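## Task

Set on the tray all the bottles that have grey caps and none with other caps. Every bottle must end up upright. The result must hold without the robot supporting it. Anything the robot is touching at the finish must not drop by more than about a fingernail's width once left alone, or the task fails.

## Robot and tools

Robot: one six-joint Doosan M1013 arm with a Robotiq 2F-140 parallel gripper and a wrist camera. Its base may sit slightly tilted on the table. Joints from base outward: waist, shoulder, elbow, forearm roll, wrist pitch, wrist roll. The elbow ranges -2.792 to 2.792 rad and the others -6.283 to 6.283 rad. The elbow cannot straighten completely.

Frame: every pose is in the scene frame. The origin is on the tabletop right under the arm base, +z is up, and +y is to the left when facing along +x. Positions are in metres. Orientations are quaternions written w, x, y, z.

Gripper: the fingers point along the gripper's +z axis and close along its y axis. end_effector_position is the point between the pads when they are shut. Closed fingertips reach about 33 mm past that point, and fully open ones about 9 mm. While closing, the tips travel about 24 mm further from the arm, so leave that clearance above a surface.

The row: every commanded row is 10 plain numbers: x, y, z, qw, qx, qy, qz, position, force_limit, speed. The first seven are an absolute target pose for the pinch point, not an offset. position, force_limit and speed each lie in [-1, 1]. position +1 is fully open (140 mm), about -0.8 is where the pads touch, and -1 keeps closing until blocked. force_limit is about 14 N at -1, 60 N at 0 and 107 N at +1. speed is about 30 mm/s at -1, 140 at 0 and 250 at +1. A row is refused if its target lies more than 0.6 m from the last reported position along any gripper axis. Send the intended quaternion in every row, because the reported one can drift.

Tools:
- execute_actions: takes "actions", a list holding at most one item, plus an optional "pictures" boolean. An empty list only reports the state. An action item is {"rows": [...], "steps": n}: 1 to 15 rows, n at most 15 (default 15), each step 1/30 s. Each row is used for one step, and the last row repeats if rows run out. A wait item is {"steps": n} with n up to 300, counted from the previous result, so reply time counts toward it.
- move: "target" is one 10-number row; "speed" is the top path speed in m/s, 0.002 to 0.5, default 0.25, with turning capped at twice that in rad/s. It drives the gripper on a straight path lasting 0.5 to 10 s and does not avoid obstacles. Finger values are sent at the start. Its result ends with a "move:" line: done, off_target, moving, held or fault, the limits that acted (paced means the pose was clipped; held means a check blocked some steps, after which the arm may go much faster than asked), and the remaining distance to target.
- wait: "seconds" from 0 to 10; nothing new is sent.
- zoom_image: "camera" (cam_head_left, cam_head_right or cam_wrist) and "region" [x0, y0, x1, y1] in pixels, origin top-left, at most 504 by 504.
- read_manual: optional "section", only "licences"; it returns licence text and moves nothing.
- finished_scene: "scene", the number of the current scene. It ends the scene for good and reports whether the goal was met.

Motion: each step, the commanded pose is clipped to within 70 mm and 16 degrees of the measured pose, and position wins over orientation when both cannot be met. After an action ends, the arm only finishes that last clipped pose, so read the reported pose and command the remainder. A line "Hand target" shows the pose currently being pursued. Joint speed limits are 2.09 rad/s for waist and shoulder, 3.14 for the elbow, 3.93 for the wrist joints.

Results: a state line gives the pose and velocities (m/s, rad/s); the reported hand position can be off, more so at long reach. "pose unreachable" means the clearance check (which treats the mount under the base as arm) changed or blocked the command; HELD marks each step where this happened. Joint positions are listed base outward. object_status: 0 moving, 1 blocked while opening, 2 blocked while closing (a grip), 3 reached the requested position or pads met (a thin item may still be held). position_measured is in counts: 3 fully open, 230 pads together. Stopped fingers stay put until position changes by at least 0.01 or the object yields. To squeeze harder during a grip, raise force_limit and switch position between -1 and -0.98.

Cameras: cam_head_left and cam_head_right (672x504, fixed) and cam_wrist (504x504 fisheye). Pictures come with results unless pictures is false.

Hazards: touching things fast or aiming past the contact point presses hard, and this stiff arm faults easily against firm surfaces. A joint torque at its load limit (waist 316, shoulder 316, elbow 148, each wrist joint 41.8 N m, held weight included) or an outside force of 144 N stops the arm for 10 s and drops the rest of the call. Holding loads heats motors; a MOTOR HOT warning precedes an OVER-TEMPERATURE FAULT brake stop. Occasional disturbances may tug a held bottle or nudge loose items. Avoid dropping, slipping, slamming, tipping bottles or pushing anything off the table, which fails the task. Time spent thinking keeps the simulation running.

Each tool is called after "Call:" as name(argument=value, ...) on one line, values as JSON.

## Session

I'll start by looking at the current state.

Call:
execute_actions(actions=[])

Scene clock: 0.00 s of 6400.00 s.
end_effector_position=(+0.4390, -0.1497, +0.3532) position_measured=3 object_status=3 end_effector_quat_wxyz=(+0.077, -0.222, +0.962, +0.136) end_effector_velocity=(-0.001, +0.000, -0.001) end_effector_angular_velocity=(+0.001, +0.002, -0.001)
Joint positions: [-0.568 -0.103  1.918  0.3    1.438  3.585]
Joint velocities: [-0.     0.     0.001 -0.     0.     0.001]
Hand target: +0.439, -0.150, +0.353; +0.077, -0.222, +0.962, +0.136

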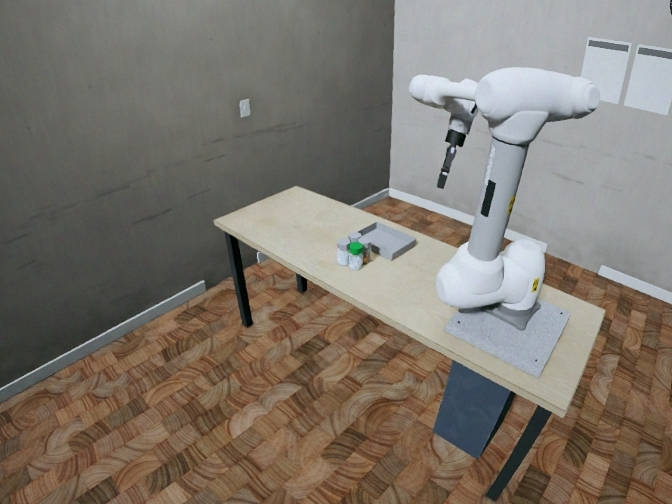

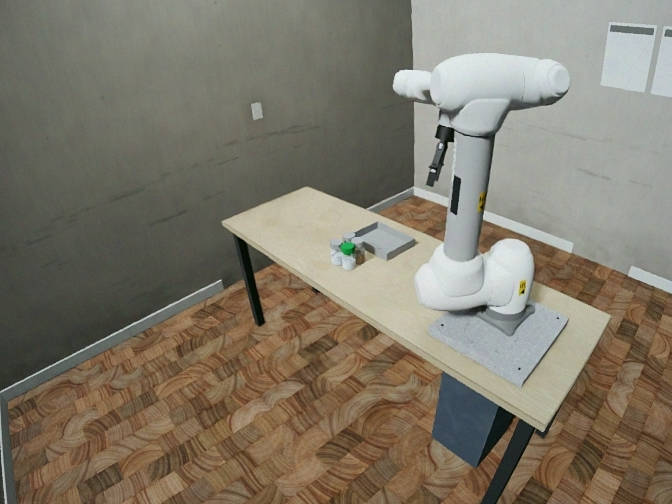

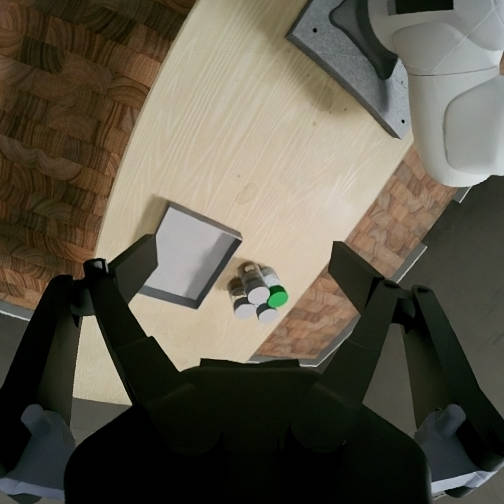

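Call:
zoom_image(camera="cam_head_left", region=[310, 210, 430, 290])

Call:
zoom_image(camera="cam_head_right", region=[310, 210, 430, 290])

Call:
zoom_image(camera="cam_wrist", region=[200, 240, 320, 340])

Region (310, 210, 430, 290) of cam_head_left's 672x504 image, scaled by 4.200, with more detail than that image has.

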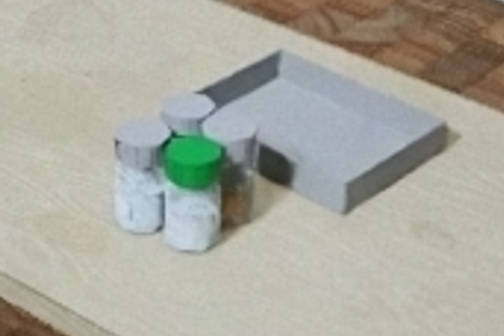

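Region (310, 210, 430, 290) of cam_head_right's 672x504 image, scaled by 4.200, with more detail than that image has.

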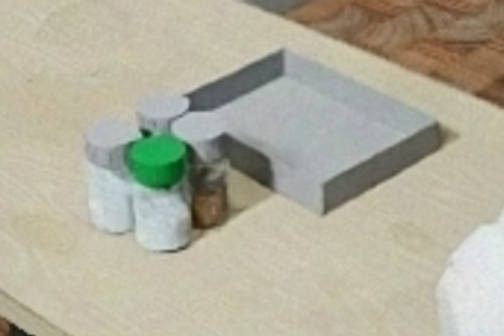

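Region (200, 240, 320, 340) of cam_wrist's 504x504 image, scaled by 4.200, with more detail than that image has.

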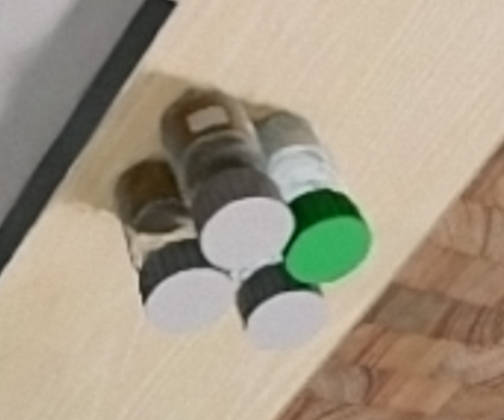

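Call:
move(target=[0.63, 0.12, 0.30, 0, 0, 1, 0, 1, 0, 0], speed=0.25)

Scene clock: 86.53 s of 6400.00 s.
end_effector_position=(+0.6299, +0.1204, +0.2998) position_measured=3 object_status=3 end_effector_quat_wxyz=(-0.000, -0.000, +1.000, -0.000) end_effector_velocity=(+0.000, +0.001, -0.001) end_effector_angular_velocity=(-0.002, +0.003, +0.000)
Joint positions: [0.182 0.174 1.698 0.002 1.271 4.845]
Joint velocities: [ 0.003  0.003 -0.002 -0.001  0.002  0.003]
Hand target: +0.630, +0.120, +0.300; -0.000, -0.000, +1.000, -0.000
Off the commanded pose: 0.000 m, 0 deg.
After step 90, 81.73 s passed at rest.
move: done
camera_calibration (this result's frames):
cam_wrist: T_world_to_cam=[[-0.0573933, 0.996944, 0.0530017, -0.110011], [0.938316, 0.0357334, 0.343929, -0.691719], [0.340984, 0.0694716, -0.937499, 0.237791], [0, 0, 0, 1]] pos_world=[0.561654, 0.117872, 0.466662]

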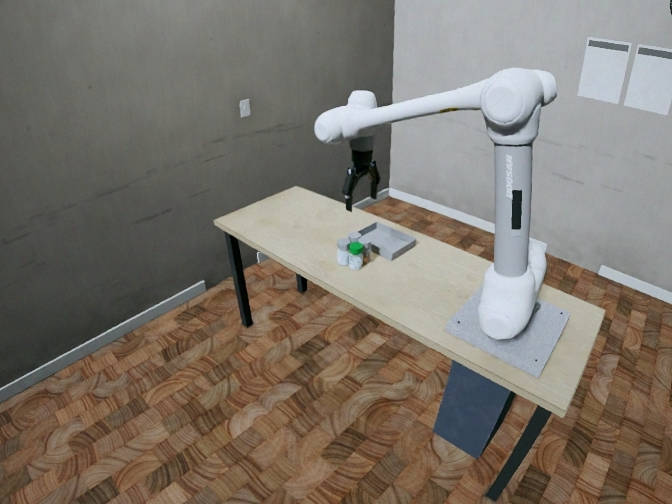

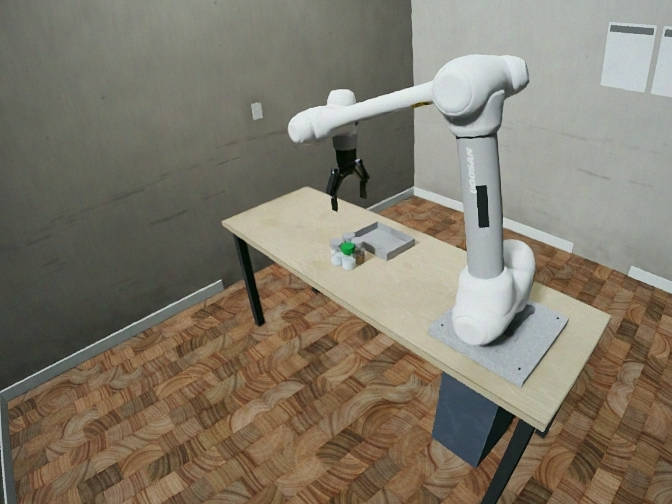

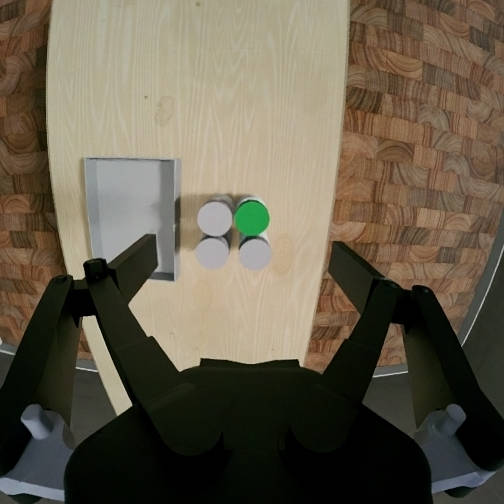

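Call:
zoom_image(camera="cam_wrist", region=[170, 180, 296, 285])

Call:
zoom_image(camera="cam_wrist", region=[60, 140, 228, 300])

Region (170, 180, 296, 285) of cam_wrist's 504x504 image, scaled by 4.000, with more detail than that image has.

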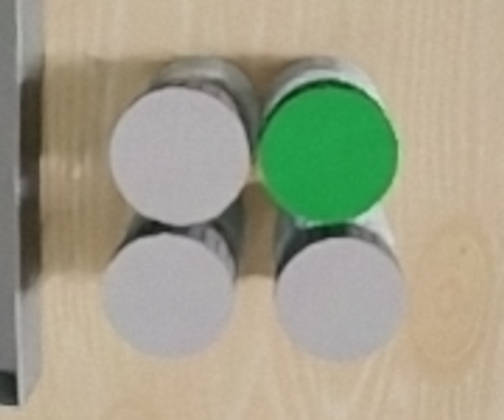

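Region (60, 140, 228, 300) of cam_wrist's 504x504 image, scaled by 3.000, with more detail than that image has; it fills the top 480 rows of this view, and the rest is white.

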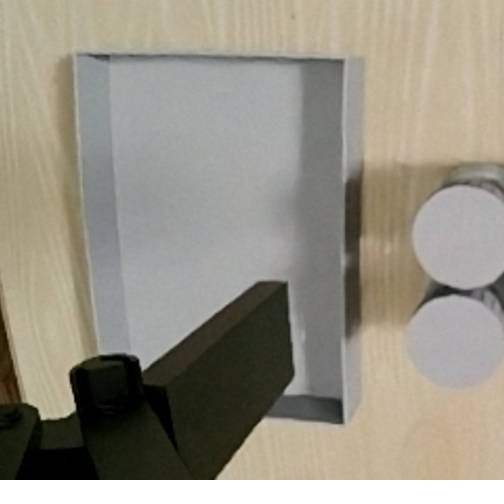

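Call:
move(target=[0.704, 0.146, 0.24, 0, -0.3827, 0.9239, 0, -0.04, 0, 0], speed=0.2)

Scene clock: 208.87 s of 6400.00 s.
end_effector_position=(+0.7039, +0.1461, +0.2399) position_measured=134 object_status=3 end_effector_quat_wxyz=(+0.000, -0.383, +0.924, -0.000) end_effector_velocity=(+0.001, -0.000, -0.001) end_effector_angular_velocity=(+0.000, -0.001, +0.005)
Joint positions: [0.204 0.324 1.618 0.002 1.2   4.082]
Joint velocities: [-0.     0.001 -0.    -0.    -0.002 -0.005]
Hand target: +0.704, +0.146, +0.240; -0.000, -0.383, +0.924, -0.000
Off the commanded pose: 0.000 m, 0 deg.
After step 90, 117.00 s passed at rest.
move: done
camera_calibration (this result's frames):
cam_wrist: T_world_to_cam=[[-0.745162, 0.664771, 0.0530403, 0.404412], [0.638544, 0.688297, 0.344251, -0.625809], [0.19234, 0.290391, -0.937378, 0.227006], [0, 0, 0, 1]] pos_world=[0.657297, 0.0959801, 0.406775]

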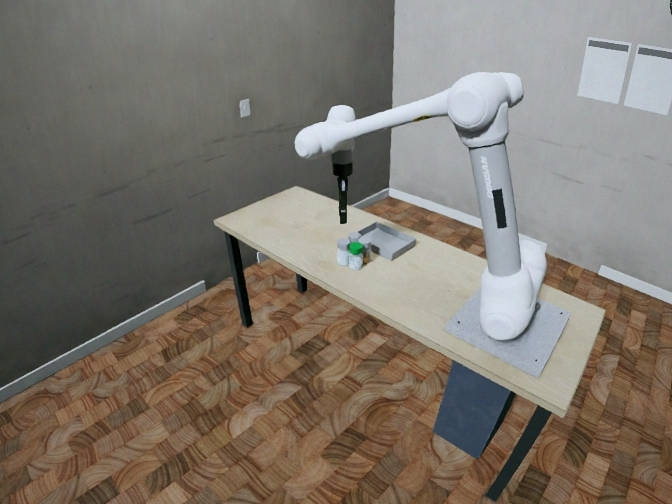

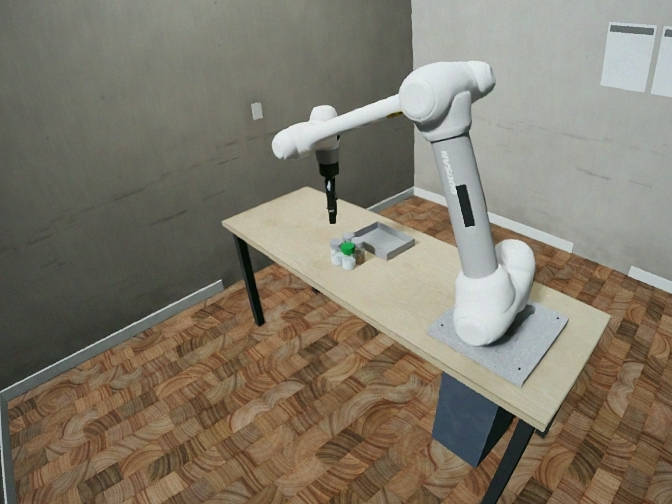

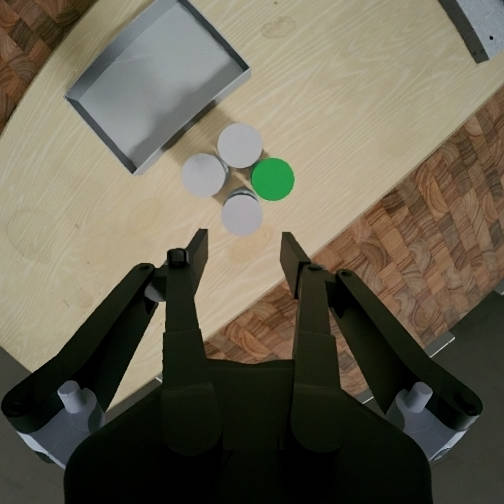

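Call:
zoom_image(camera="cam_wrist", region=[160, 110, 328, 278])

Region (160, 110, 328, 278) of cam_wrist's 504x504 image, scaled by 3.000, with more detail than that image has.

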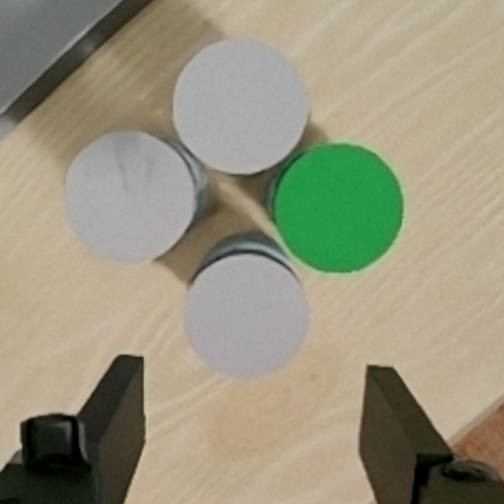

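Call:
move(target=[0.704, 0.146, 0.175, 0, -0.3827, 0.9239, 0, -0.04, 0, 0], speed=0.1)

Call:
zoom_image(camera="cam_wrist", region=[150, 100, 338, 288])

Scene clock: 223.13 s of 6400.00 s.
end_effector_position=(+0.7039, +0.1460, +0.1751) position_measured=134 object_status=3 end_effector_quat_wxyz=(+0.000, -0.383, +0.924, +0.000) end_effector_velocity=(+0.001, +0.000, -0.001) end_effector_angular_velocity=(+0.000, -0.001, -0.000)
Joint positions: [0.204 0.368 1.684 0.002 1.091 4.081]
Joint velocities: [ 0.     0.001 -0.    -0.    -0.002  0.001]
Hand target: +0.704, +0.146, +0.175; -0.000, -0.383, +0.924, +0.000
Off the commanded pose: 0.000 m, 0 deg.
After step 90, 10.27 s passed at rest.
move: done
camera_calibration (this result's frames):
cam_wrist: T_world_to_cam=[[-0.745271, 0.664646, 0.0530758, 0.40804], [0.638433, 0.688385, 0.344282, -0.60339], [0.192289, 0.290468, -0.937365, 0.166256], [0, 0, 0, 1]] pos_world=[0.657355, 0.0958697, 0.341922]

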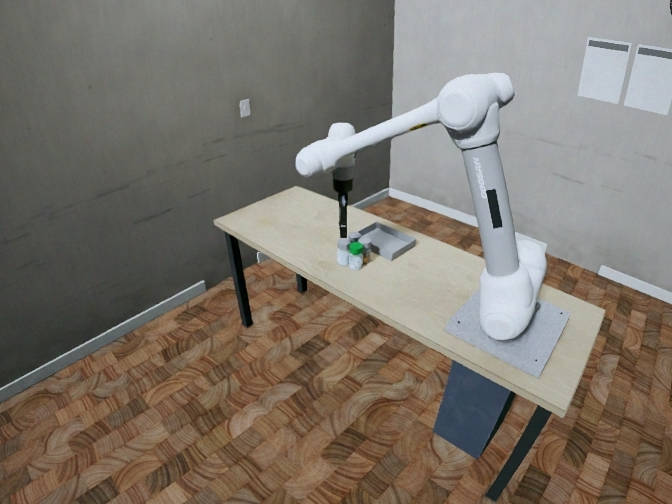

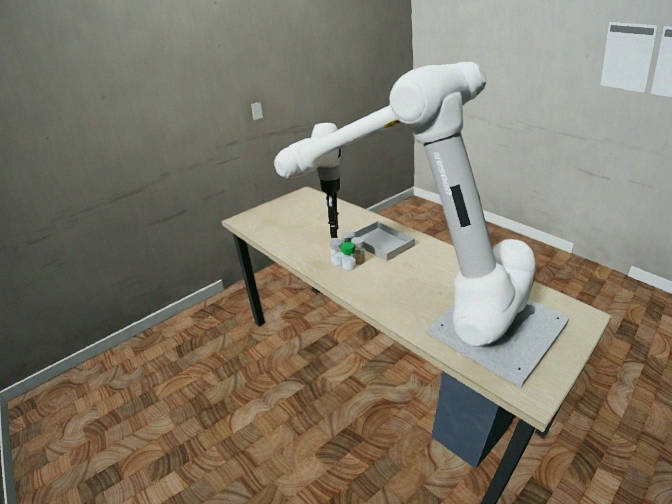

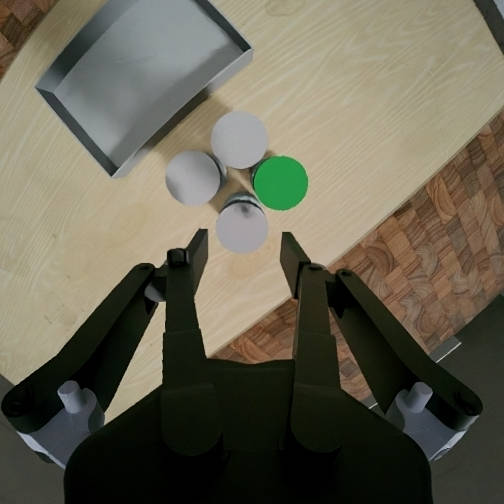

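Region (150, 100, 338, 288) of cam_wrist's 504x504 image, scaled by 2.681, with more detail than that image has.

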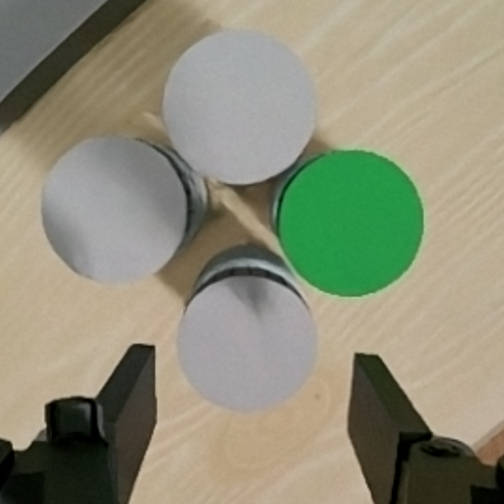

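Call:
move(target=[0.705, 0.1445, 0.135, 0, -0.3827, 0.9239, 0, 0.04, 0, 0], speed=0.08)

Call:
zoom_image(camera="cam_wrist", region=[140, 90, 350, 300])

Scene clock: 289.23 s of 6400.00 s.
end_effector_position=(+0.7050, +0.1445, +0.1351) position_measured=124 object_status=3 end_effector_quat_wxyz=(+0.000, -0.383, +0.924, -0.000) end_effector_velocity=(-0.000, -0.000, -0.001) end_effector_angular_velocity=(+0.000, +0.001, +0.001)
Joint positions: [0.202 0.401 1.717 0.002 1.024 4.079]
Joint velocities: [-0.     0.001  0.     0.     0.    -0.001]
Hand target: +0.705, +0.144, +0.135; -0.000, -0.383, +0.924, +0.000
Off the commanded pose: 0.000 m, 0 deg.
After step 90, 62.27 s passed at rest.
move: done
camera_calibration (this result's frames):
cam_wrist: T_world_to_cam=[[-0.745309, 0.664604, 0.0530695, 0.411932], [0.638394, 0.688425, 0.344273, -0.589241], [0.192271, 0.290469, -0.937368, 0.128992], [0, 0, 0, 1]] pos_world=[0.658383, 0.0944083, 0.301912]

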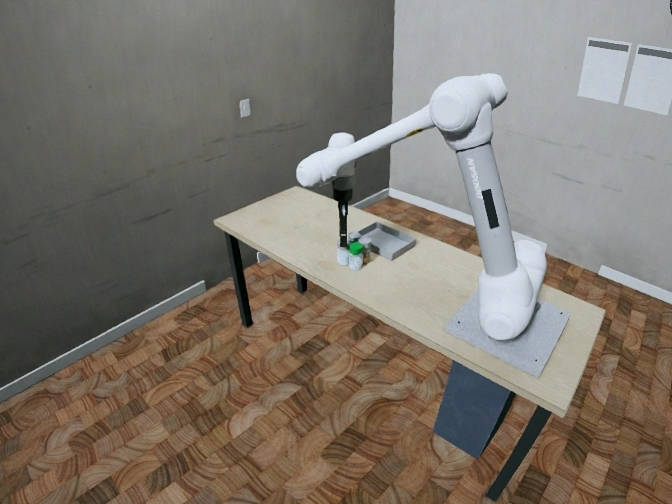

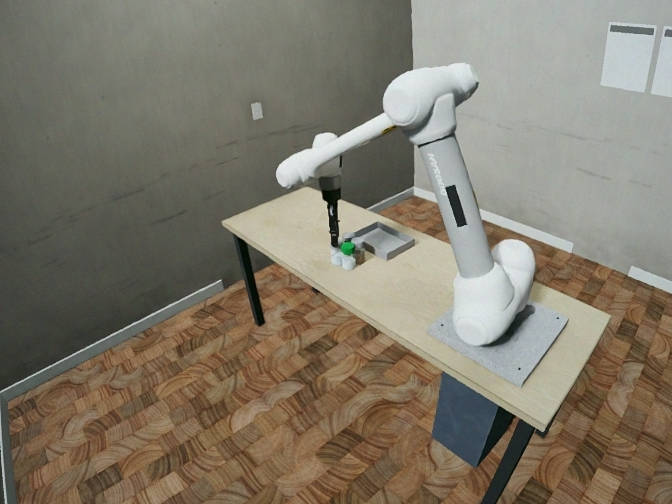

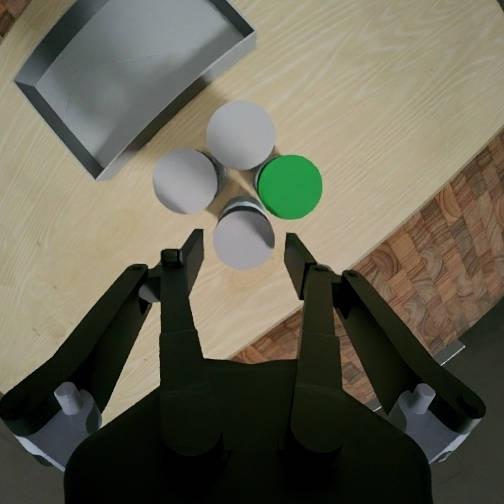

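Region (140, 90, 350, 300) of cam_wrist's 504x504 image, scaled by 2.400, with more detail than that image has.

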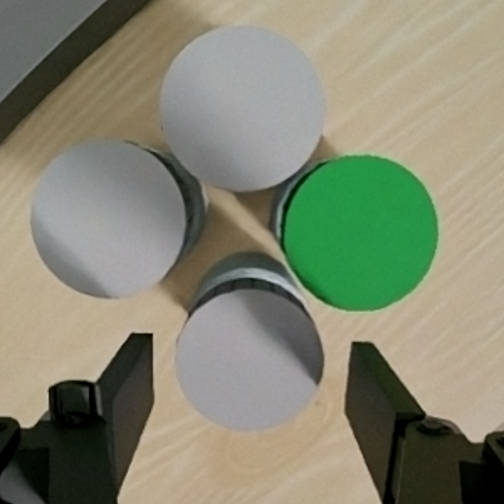

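Call:
move(target=[0.705, 0.1445, 0.078, 0, -0.3827, 0.9239, 0, 0.04, 0, 0], speed=0.06)

Scene clock: 302.90 s of 6400.00 s.
end_effector_position=(+0.7049, +0.1445, +0.0781) position_measured=124 object_status=3 end_effector_quat_wxyz=(+0.000, -0.383, +0.924, -0.000) end_effector_velocity=(+0.001, -0.000, -0.001) end_effector_angular_velocity=(+0.000, -0.001, +0.001)
Joint positions: [0.202 0.453 1.76  0.002 0.93  4.079]
Joint velocities: [-0.     0.001  0.    -0.    -0.002 -0.001]
Hand target: +0.705, +0.144, +0.078; -0.000, -0.383, +0.924, +0.000
Off the commanded pose: 0.000 m, 0 deg.
After step 90, 9.40 s passed at rest.
move: done
camera_calibration (this result's frames):
cam_wrist: T_world_to_cam=[[-0.745293, 0.664622, 0.0530745, 0.414939], [0.638411, 0.688408, 0.344276, -0.569608], [0.192277, 0.29047, -0.937367, 0.0755789], [0, 0, 0, 1]] pos_world=[0.658363, 0.0943915, 0.244925]

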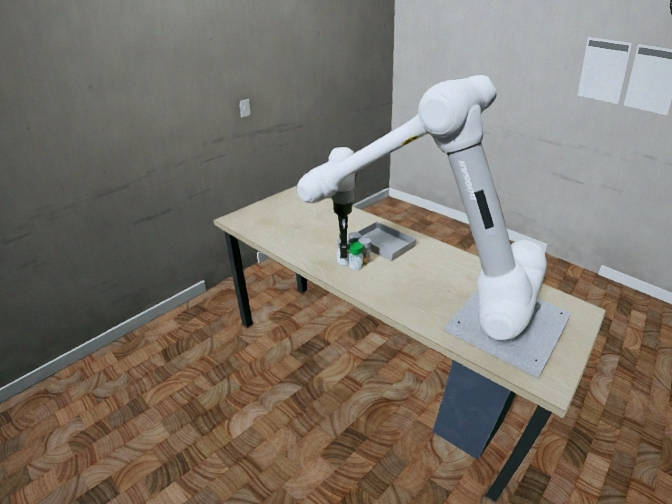

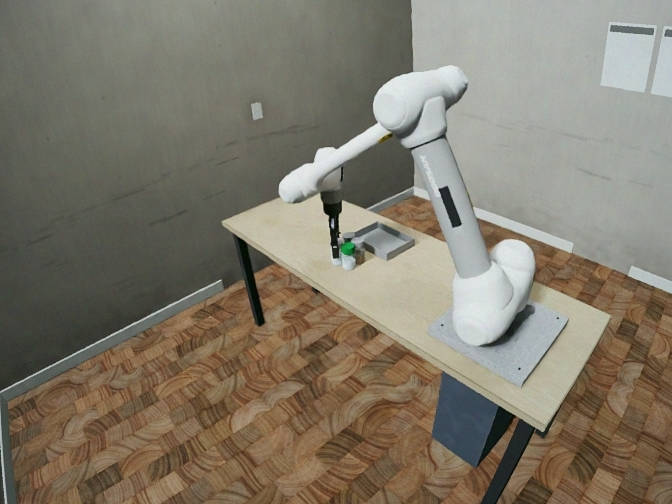

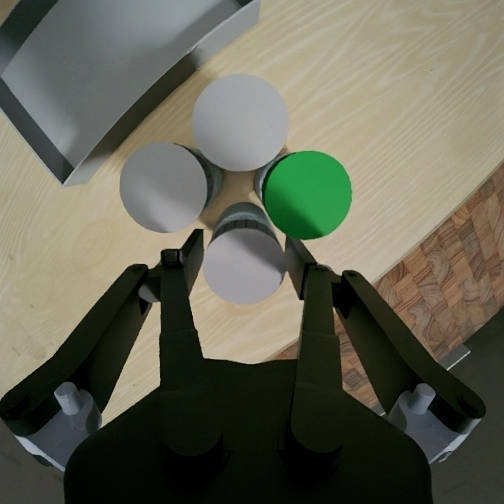

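Fingers straddle the bottle cleanly. Closing.

Call:
execute_actions(actions=[{"rows": [[0.705, 0.1445, 0.078, 0, -0.3827, 0.9239, 0, -1, 0.1, -0.6]], "steps": 15}])

Scene clock: 306.20 s of 6400.00 s.
end_effector_position=(+0.7050, +0.1445, +0.0780) position_measured=151 object_status=0 end_effector_quat_wxyz=(+0.000, -0.383, +0.924, -0.000) end_effector_velocity=(-0.001, +0.000, -0.000) end_effector_angular_velocity=(+0.001, +0.002, -0.001)
Joint positions: [0.202 0.453 1.76  0.002 0.93  4.079]
Joint velocities: [ 0.    -0.     0.001  0.001  0.001  0.   ]
Hand target: +0.705, +0.144, +0.078; +0.000, -0.383, +0.924, -0.000
Off the commanded pose: 0.000 m, 0 deg.
Steps of this call (steps 1 to 84: nothing new was sent; steps 85 to 99: all 15 steps of this action). Readings (end_effector_position | what the end effector reports):
85: (+0.7049, +0.1445, +0.0780) | position_measured=124 object_status=0
86: (+0.7049, +0.1445, +0.0780) | position_measured=125 object_status=0
88: (+0.7049, +0.1445, +0.0779) | position_measured=133 object_status=0
92: (+0.7049, +0.1445, +0.0779) | position_measured=149 object_status=0
99: the state above
camera_calibration (this result's frames):
cam_wrist: T_world_to_cam=[[-0.74531, 0.664601, 0.0530792, 0.414982], [0.638395, 0.688426, 0.344271, -0.569627], [0.192262, 0.290474, -0.937369, 0.0754965], [0, 0, 0, 1]] pos_world=[0.658422, 0.0944189, 0.244847]

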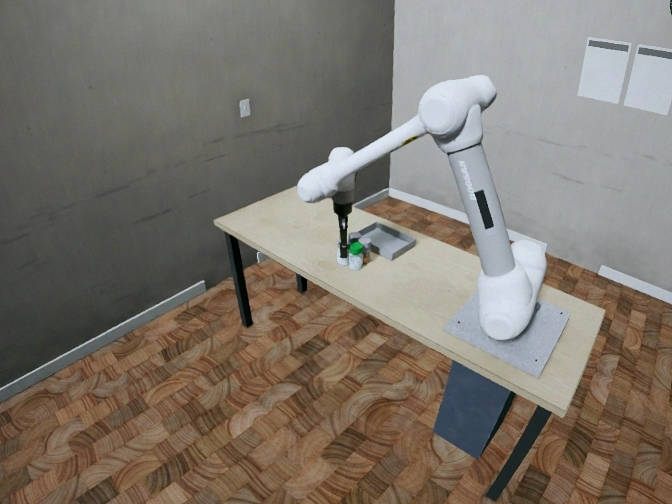

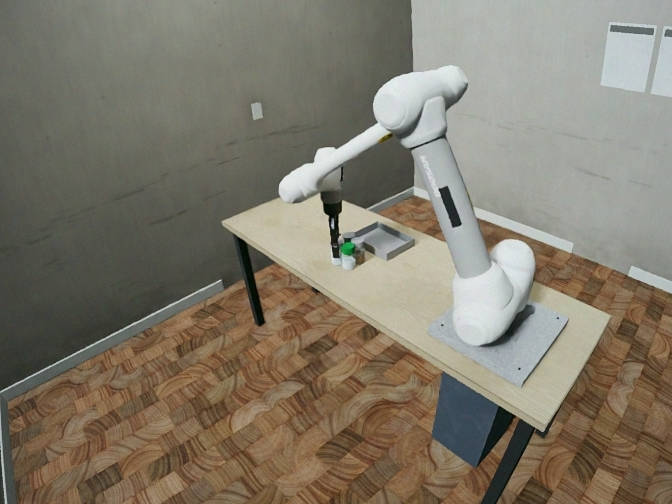

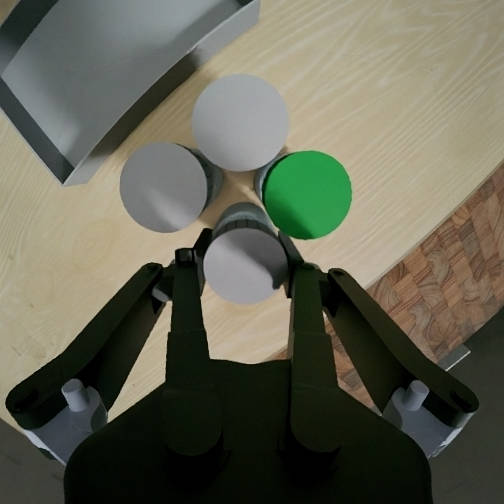

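Call:
move(target=[0.705, 0.1445, 0.2, 0, -0.3827, 0.9239, 0, -1, 0.1, -0.6], speed=0.12)

Scene clock: 364.43 s of 6400.00 s.
end_effector_position=(+0.7051, +0.1445, +0.1999) position_measured=151 object_status=2 end_effector_quat_wxyz=(-0.000, -0.383, +0.924, -0.000) end_effector_velocity=(+0.000, -0.000, +0.001) end_effector_angular_velocity=(+0.000, -0.001, -0.002)
Joint positions: [0.202 0.351 1.658 0.002 1.133 4.079]
Joint velocities: [-0.001 -0.001 -0.001  0.     0.001  0.001]
Hand target: +0.705, +0.145, +0.200; +0.000, -0.383, +0.924, -0.000
Off the commanded pose: 0.000 m, 0 deg.
After step 90, 53.87 s passed at rest.
move: done
camera_calibration (this result's frames):
cam_wrist: T_world_to_cam=[[-0.745298, 0.664613, 0.0530976, 0.40861], [0.638418, 0.688422, 0.344235, -0.611723], [0.19223, 0.290456, -0.937381, 0.189787], [0, 0, 0, 1]] pos_world=[0.658589, 0.0944312, 0.366783]

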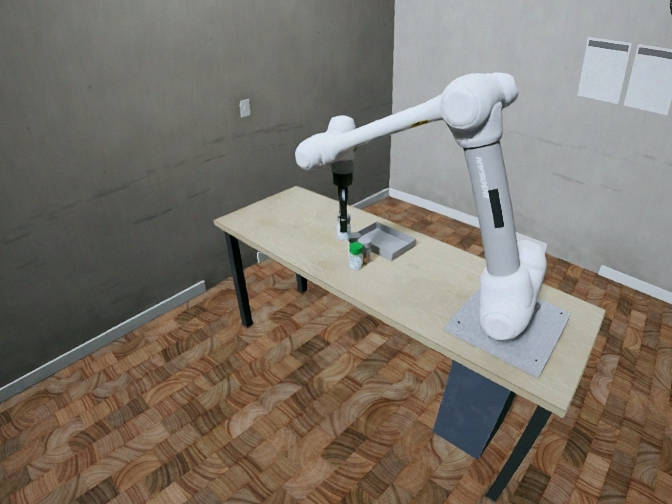

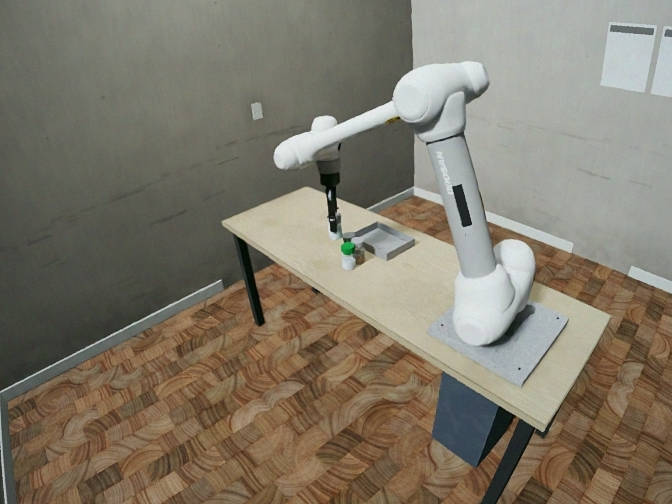

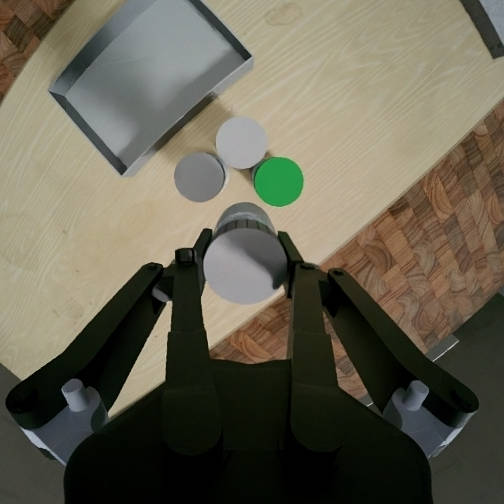

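Call:
move(target=[0.745, -0.10, 0.2, 0, 0, 1, 0, -1, 0.1, -0.6], speed=0.2)

Scene clock: 370.87 s of 6400.00 s.
end_effector_position=(+0.7450, -0.1000, +0.2000) position_measured=151 object_status=2 end_effector_quat_wxyz=(+0.000, -0.000, +1.000, +0.000) end_effector_velocity=(-0.000, -0.000, -0.000) end_effector_angular_velocity=(+0.000, +0.001, -0.000)
Joint positions: [-0.132  0.399  1.59   0.002  1.154  4.531]
Joint velocities: [-0.     0.    -0.    -0.     0.001  0.   ]
Hand target: +0.745, -0.100, +0.200; -0.000, -0.000, +1.000, +0.000
Off the commanded pose: 0.000 m, 0 deg.
After step 90, 1.07 s passed at rest.
move: done
camera_calibration (this result's frames):
cam_wrist: T_world_to_cam=[[-0.057222, 0.99694, 0.0532603, 0.121444], [0.938199, 0.035458, 0.344274, -0.757513], [0.341332, 0.0696689, -0.937357, 0.120008], [0, 0, 0, 1]] pos_world=[0.676685, -0.102574, 0.366814]

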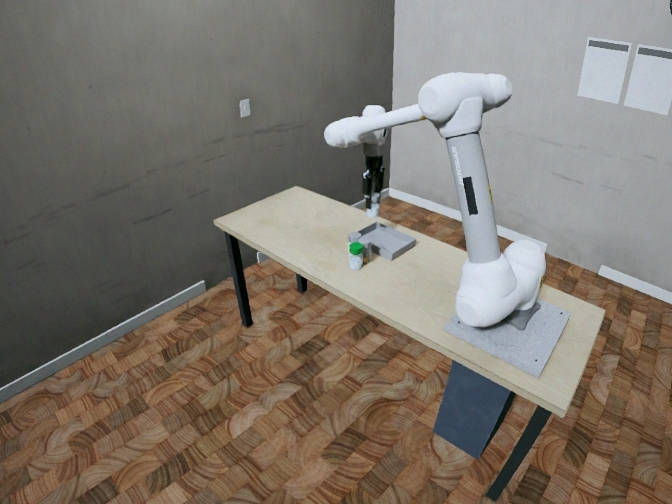

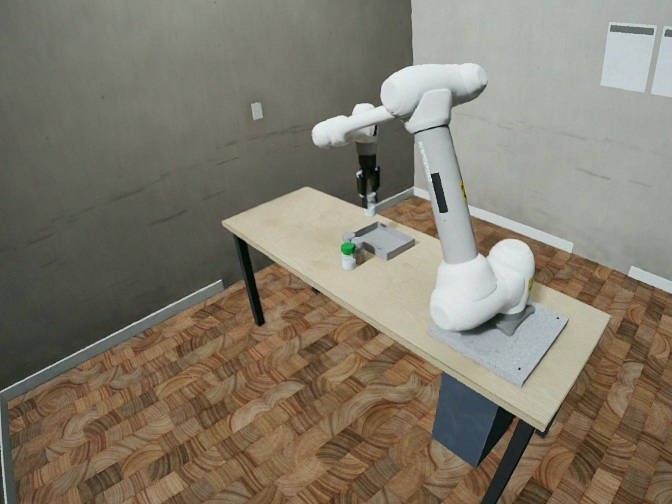

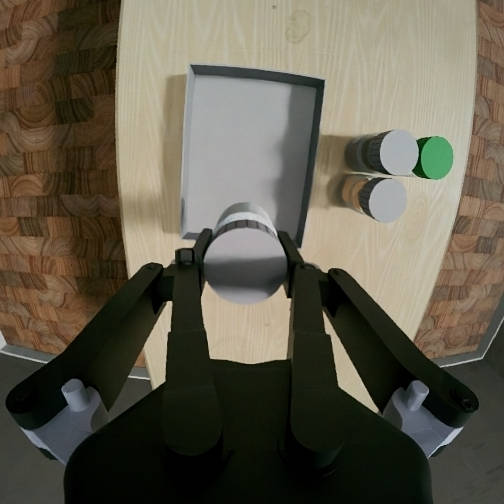

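Call:
zoom_image(camera="cam_wrist", region=[160, 50, 360, 270])

Region (160, 50, 360, 270) of cam_wrist's 504x504 image, scaled by 2.291, with more detail than that image has; it fills the left 458 columns of this view, and the rest is white.

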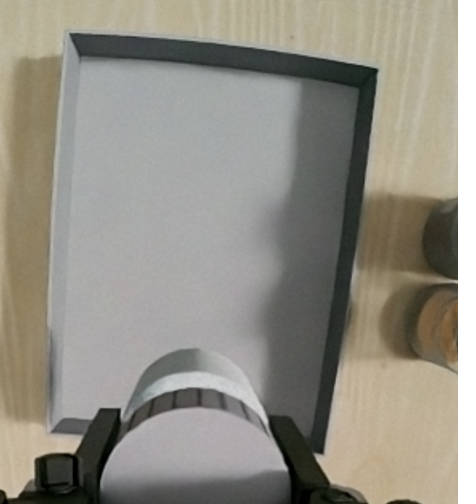

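Call:
move(target=[0.743, -0.10, 0.092, 0, 0, 1, 0, -1, 0.1, -0.6], speed=0.1)

Call:
zoom_image(camera="cam_head_left", region=[330, 180, 430, 270])

Scene clock: 397.40 s of 6400.00 s.
end_effector_position=(+0.7429, -0.1000, +0.0921) position_measured=151 object_status=2 end_effector_quat_wxyz=(+0.000, -0.000, +1.000, -0.000) end_effector_velocity=(-0.001, -0.000, -0.001) end_effector_angular_velocity=(-0.001, +0.002, +0.001)
Joint positions: [-0.132  0.48   1.686  0.002  0.977  4.531]
Joint velocities: [ 0.     0.001  0.001 -0.001 -0.    -0.   ]
Hand target: +0.743, -0.100, +0.092; -0.000, -0.000, +1.000, +0.000
Off the commanded pose: 0.000 m, 0 deg.
After step 90, 22.10 s passed at rest.
move: done
camera_calibration (this result's frames):
cam_wrist: T_world_to_cam=[[-0.057049, 0.996961, 0.0530564, 0.126909], [0.938201, 0.0353647, 0.344279, -0.71835], [0.341356, 0.0694184, -0.937367, 0.0195707], [0, 0, 0, 1]] pos_world=[0.674516, -0.102478, 0.258924]

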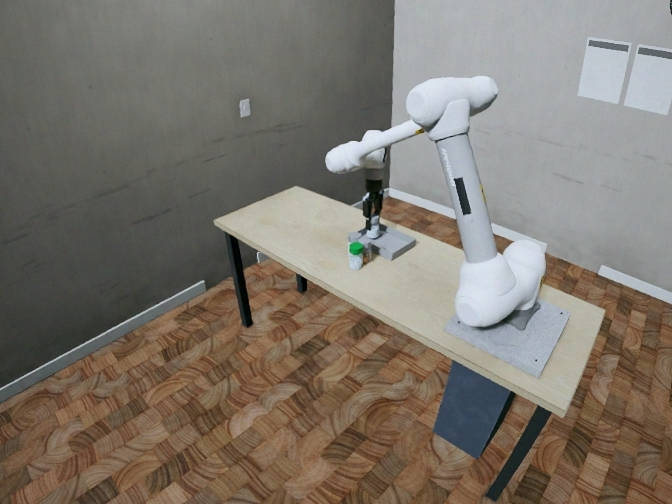

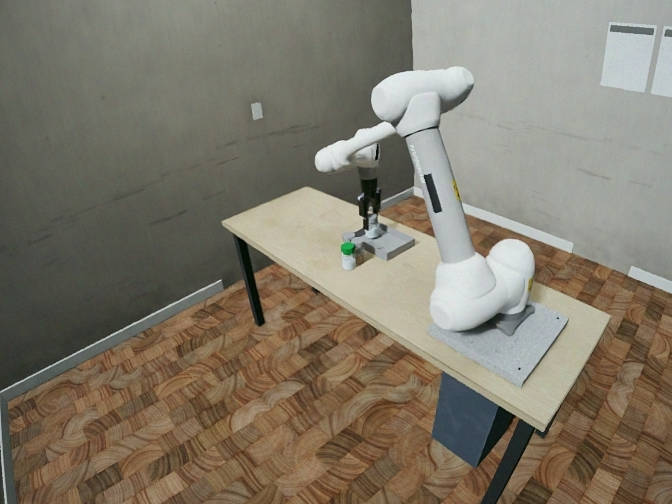

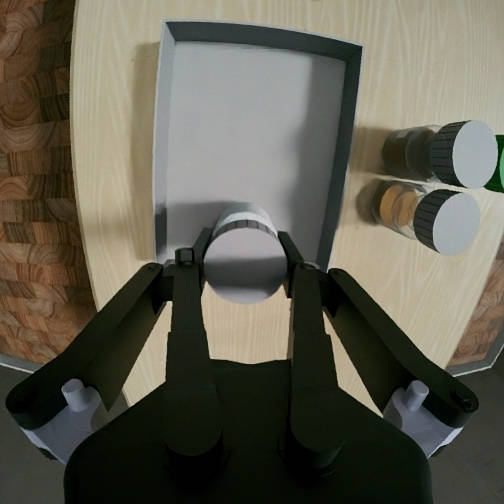

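Region (330, 180, 430, 270) of cam_head_left's 672x504 image, scaled by 5.040, with more detail than that image has; it fills the top 454 rows of this view, and the rest is white.

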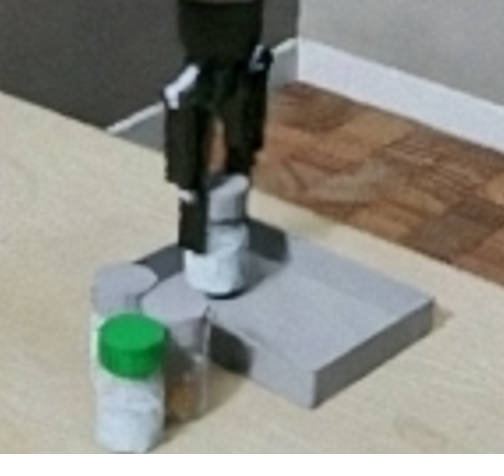

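Call:
zoom_image(camera="cam_wrist", region=[140, 10, 380, 270])

Region (140, 10, 380, 270) of cam_wrist's 504x504 image, scaled by 1.938, with more detail than that image has; it fills the left 465 columns of this view, and the rest is white.

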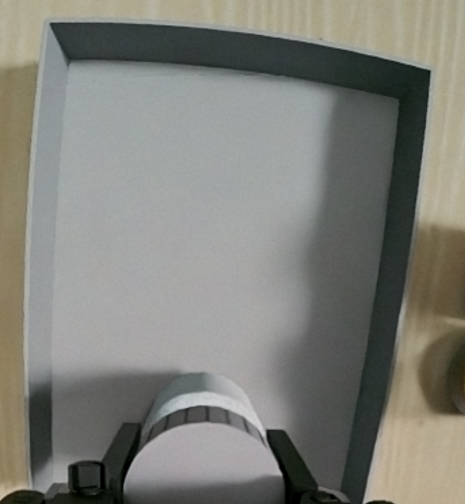

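Call:
move(target=[0.743, -0.10, 0.084, 0, 0, 1, 0, -0.98, -0.6, -0.6], speed=0.015)

Call:
zoom_image(camera="cam_head_left", region=[345, 205, 405, 255])

Scene clock: 432.53 s of 6400.00 s.
end_effector_position=(+0.7430, -0.1000, +0.0841) position_measured=151 object_status=2 end_effector_quat_wxyz=(+0.000, +0.000, +1.000, -0.000) end_effector_velocity=(+0.000, +0.000, -0.001) end_effector_angular_velocity=(+0.000, -0.000, +0.000)
Joint positions: [-0.132  0.488  1.691  0.002  0.965  4.531]
Joint velocities: [ 0.     0.001  0.001  0.    -0.002 -0.001]
Hand target: +0.743, -0.100, +0.084; -0.000, -0.000, +1.000, +0.000
Off the commanded pose: 0.000 m, 0 deg.
After step 90, 31.37 s passed at rest.
move: done
camera_calibration (this result's frames):
cam_wrist: T_world_to_cam=[[-0.0570136, 0.996961, 0.0530845, 0.12734], [0.938208, 0.0353228, 0.344265, -0.715711], [0.341344, 0.069432, -0.937371, 0.012025], [0, 0, 0, 1]] pos_world=[0.674641, -0.102507, 0.250907]

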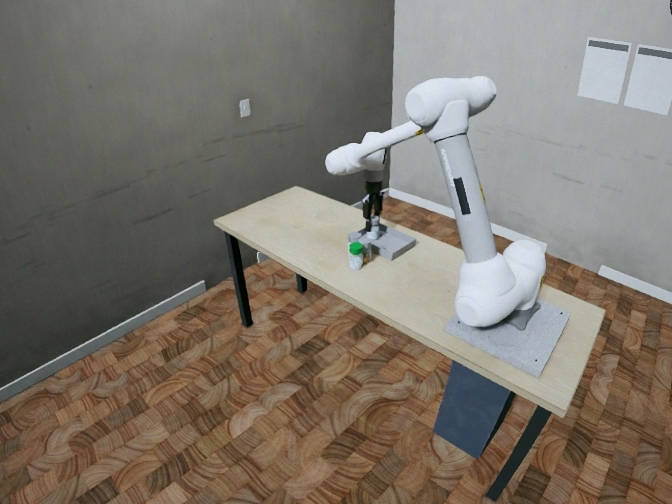

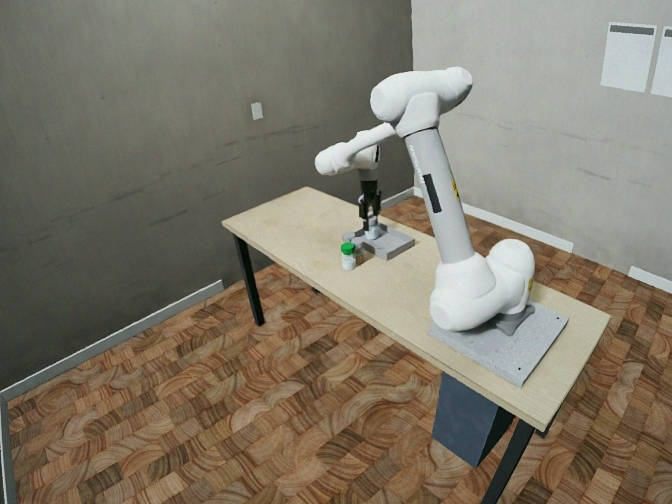

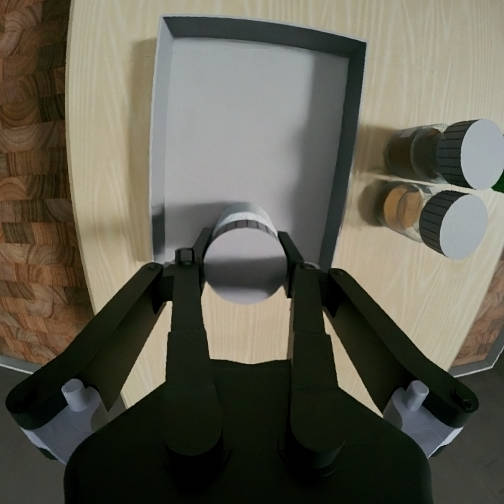

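Region (345, 205, 405, 255) of cam_head_left's 672x504 image, scaled by 8.400, with more detail than that image has.

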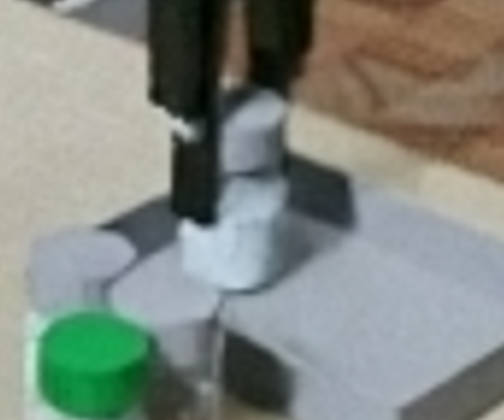

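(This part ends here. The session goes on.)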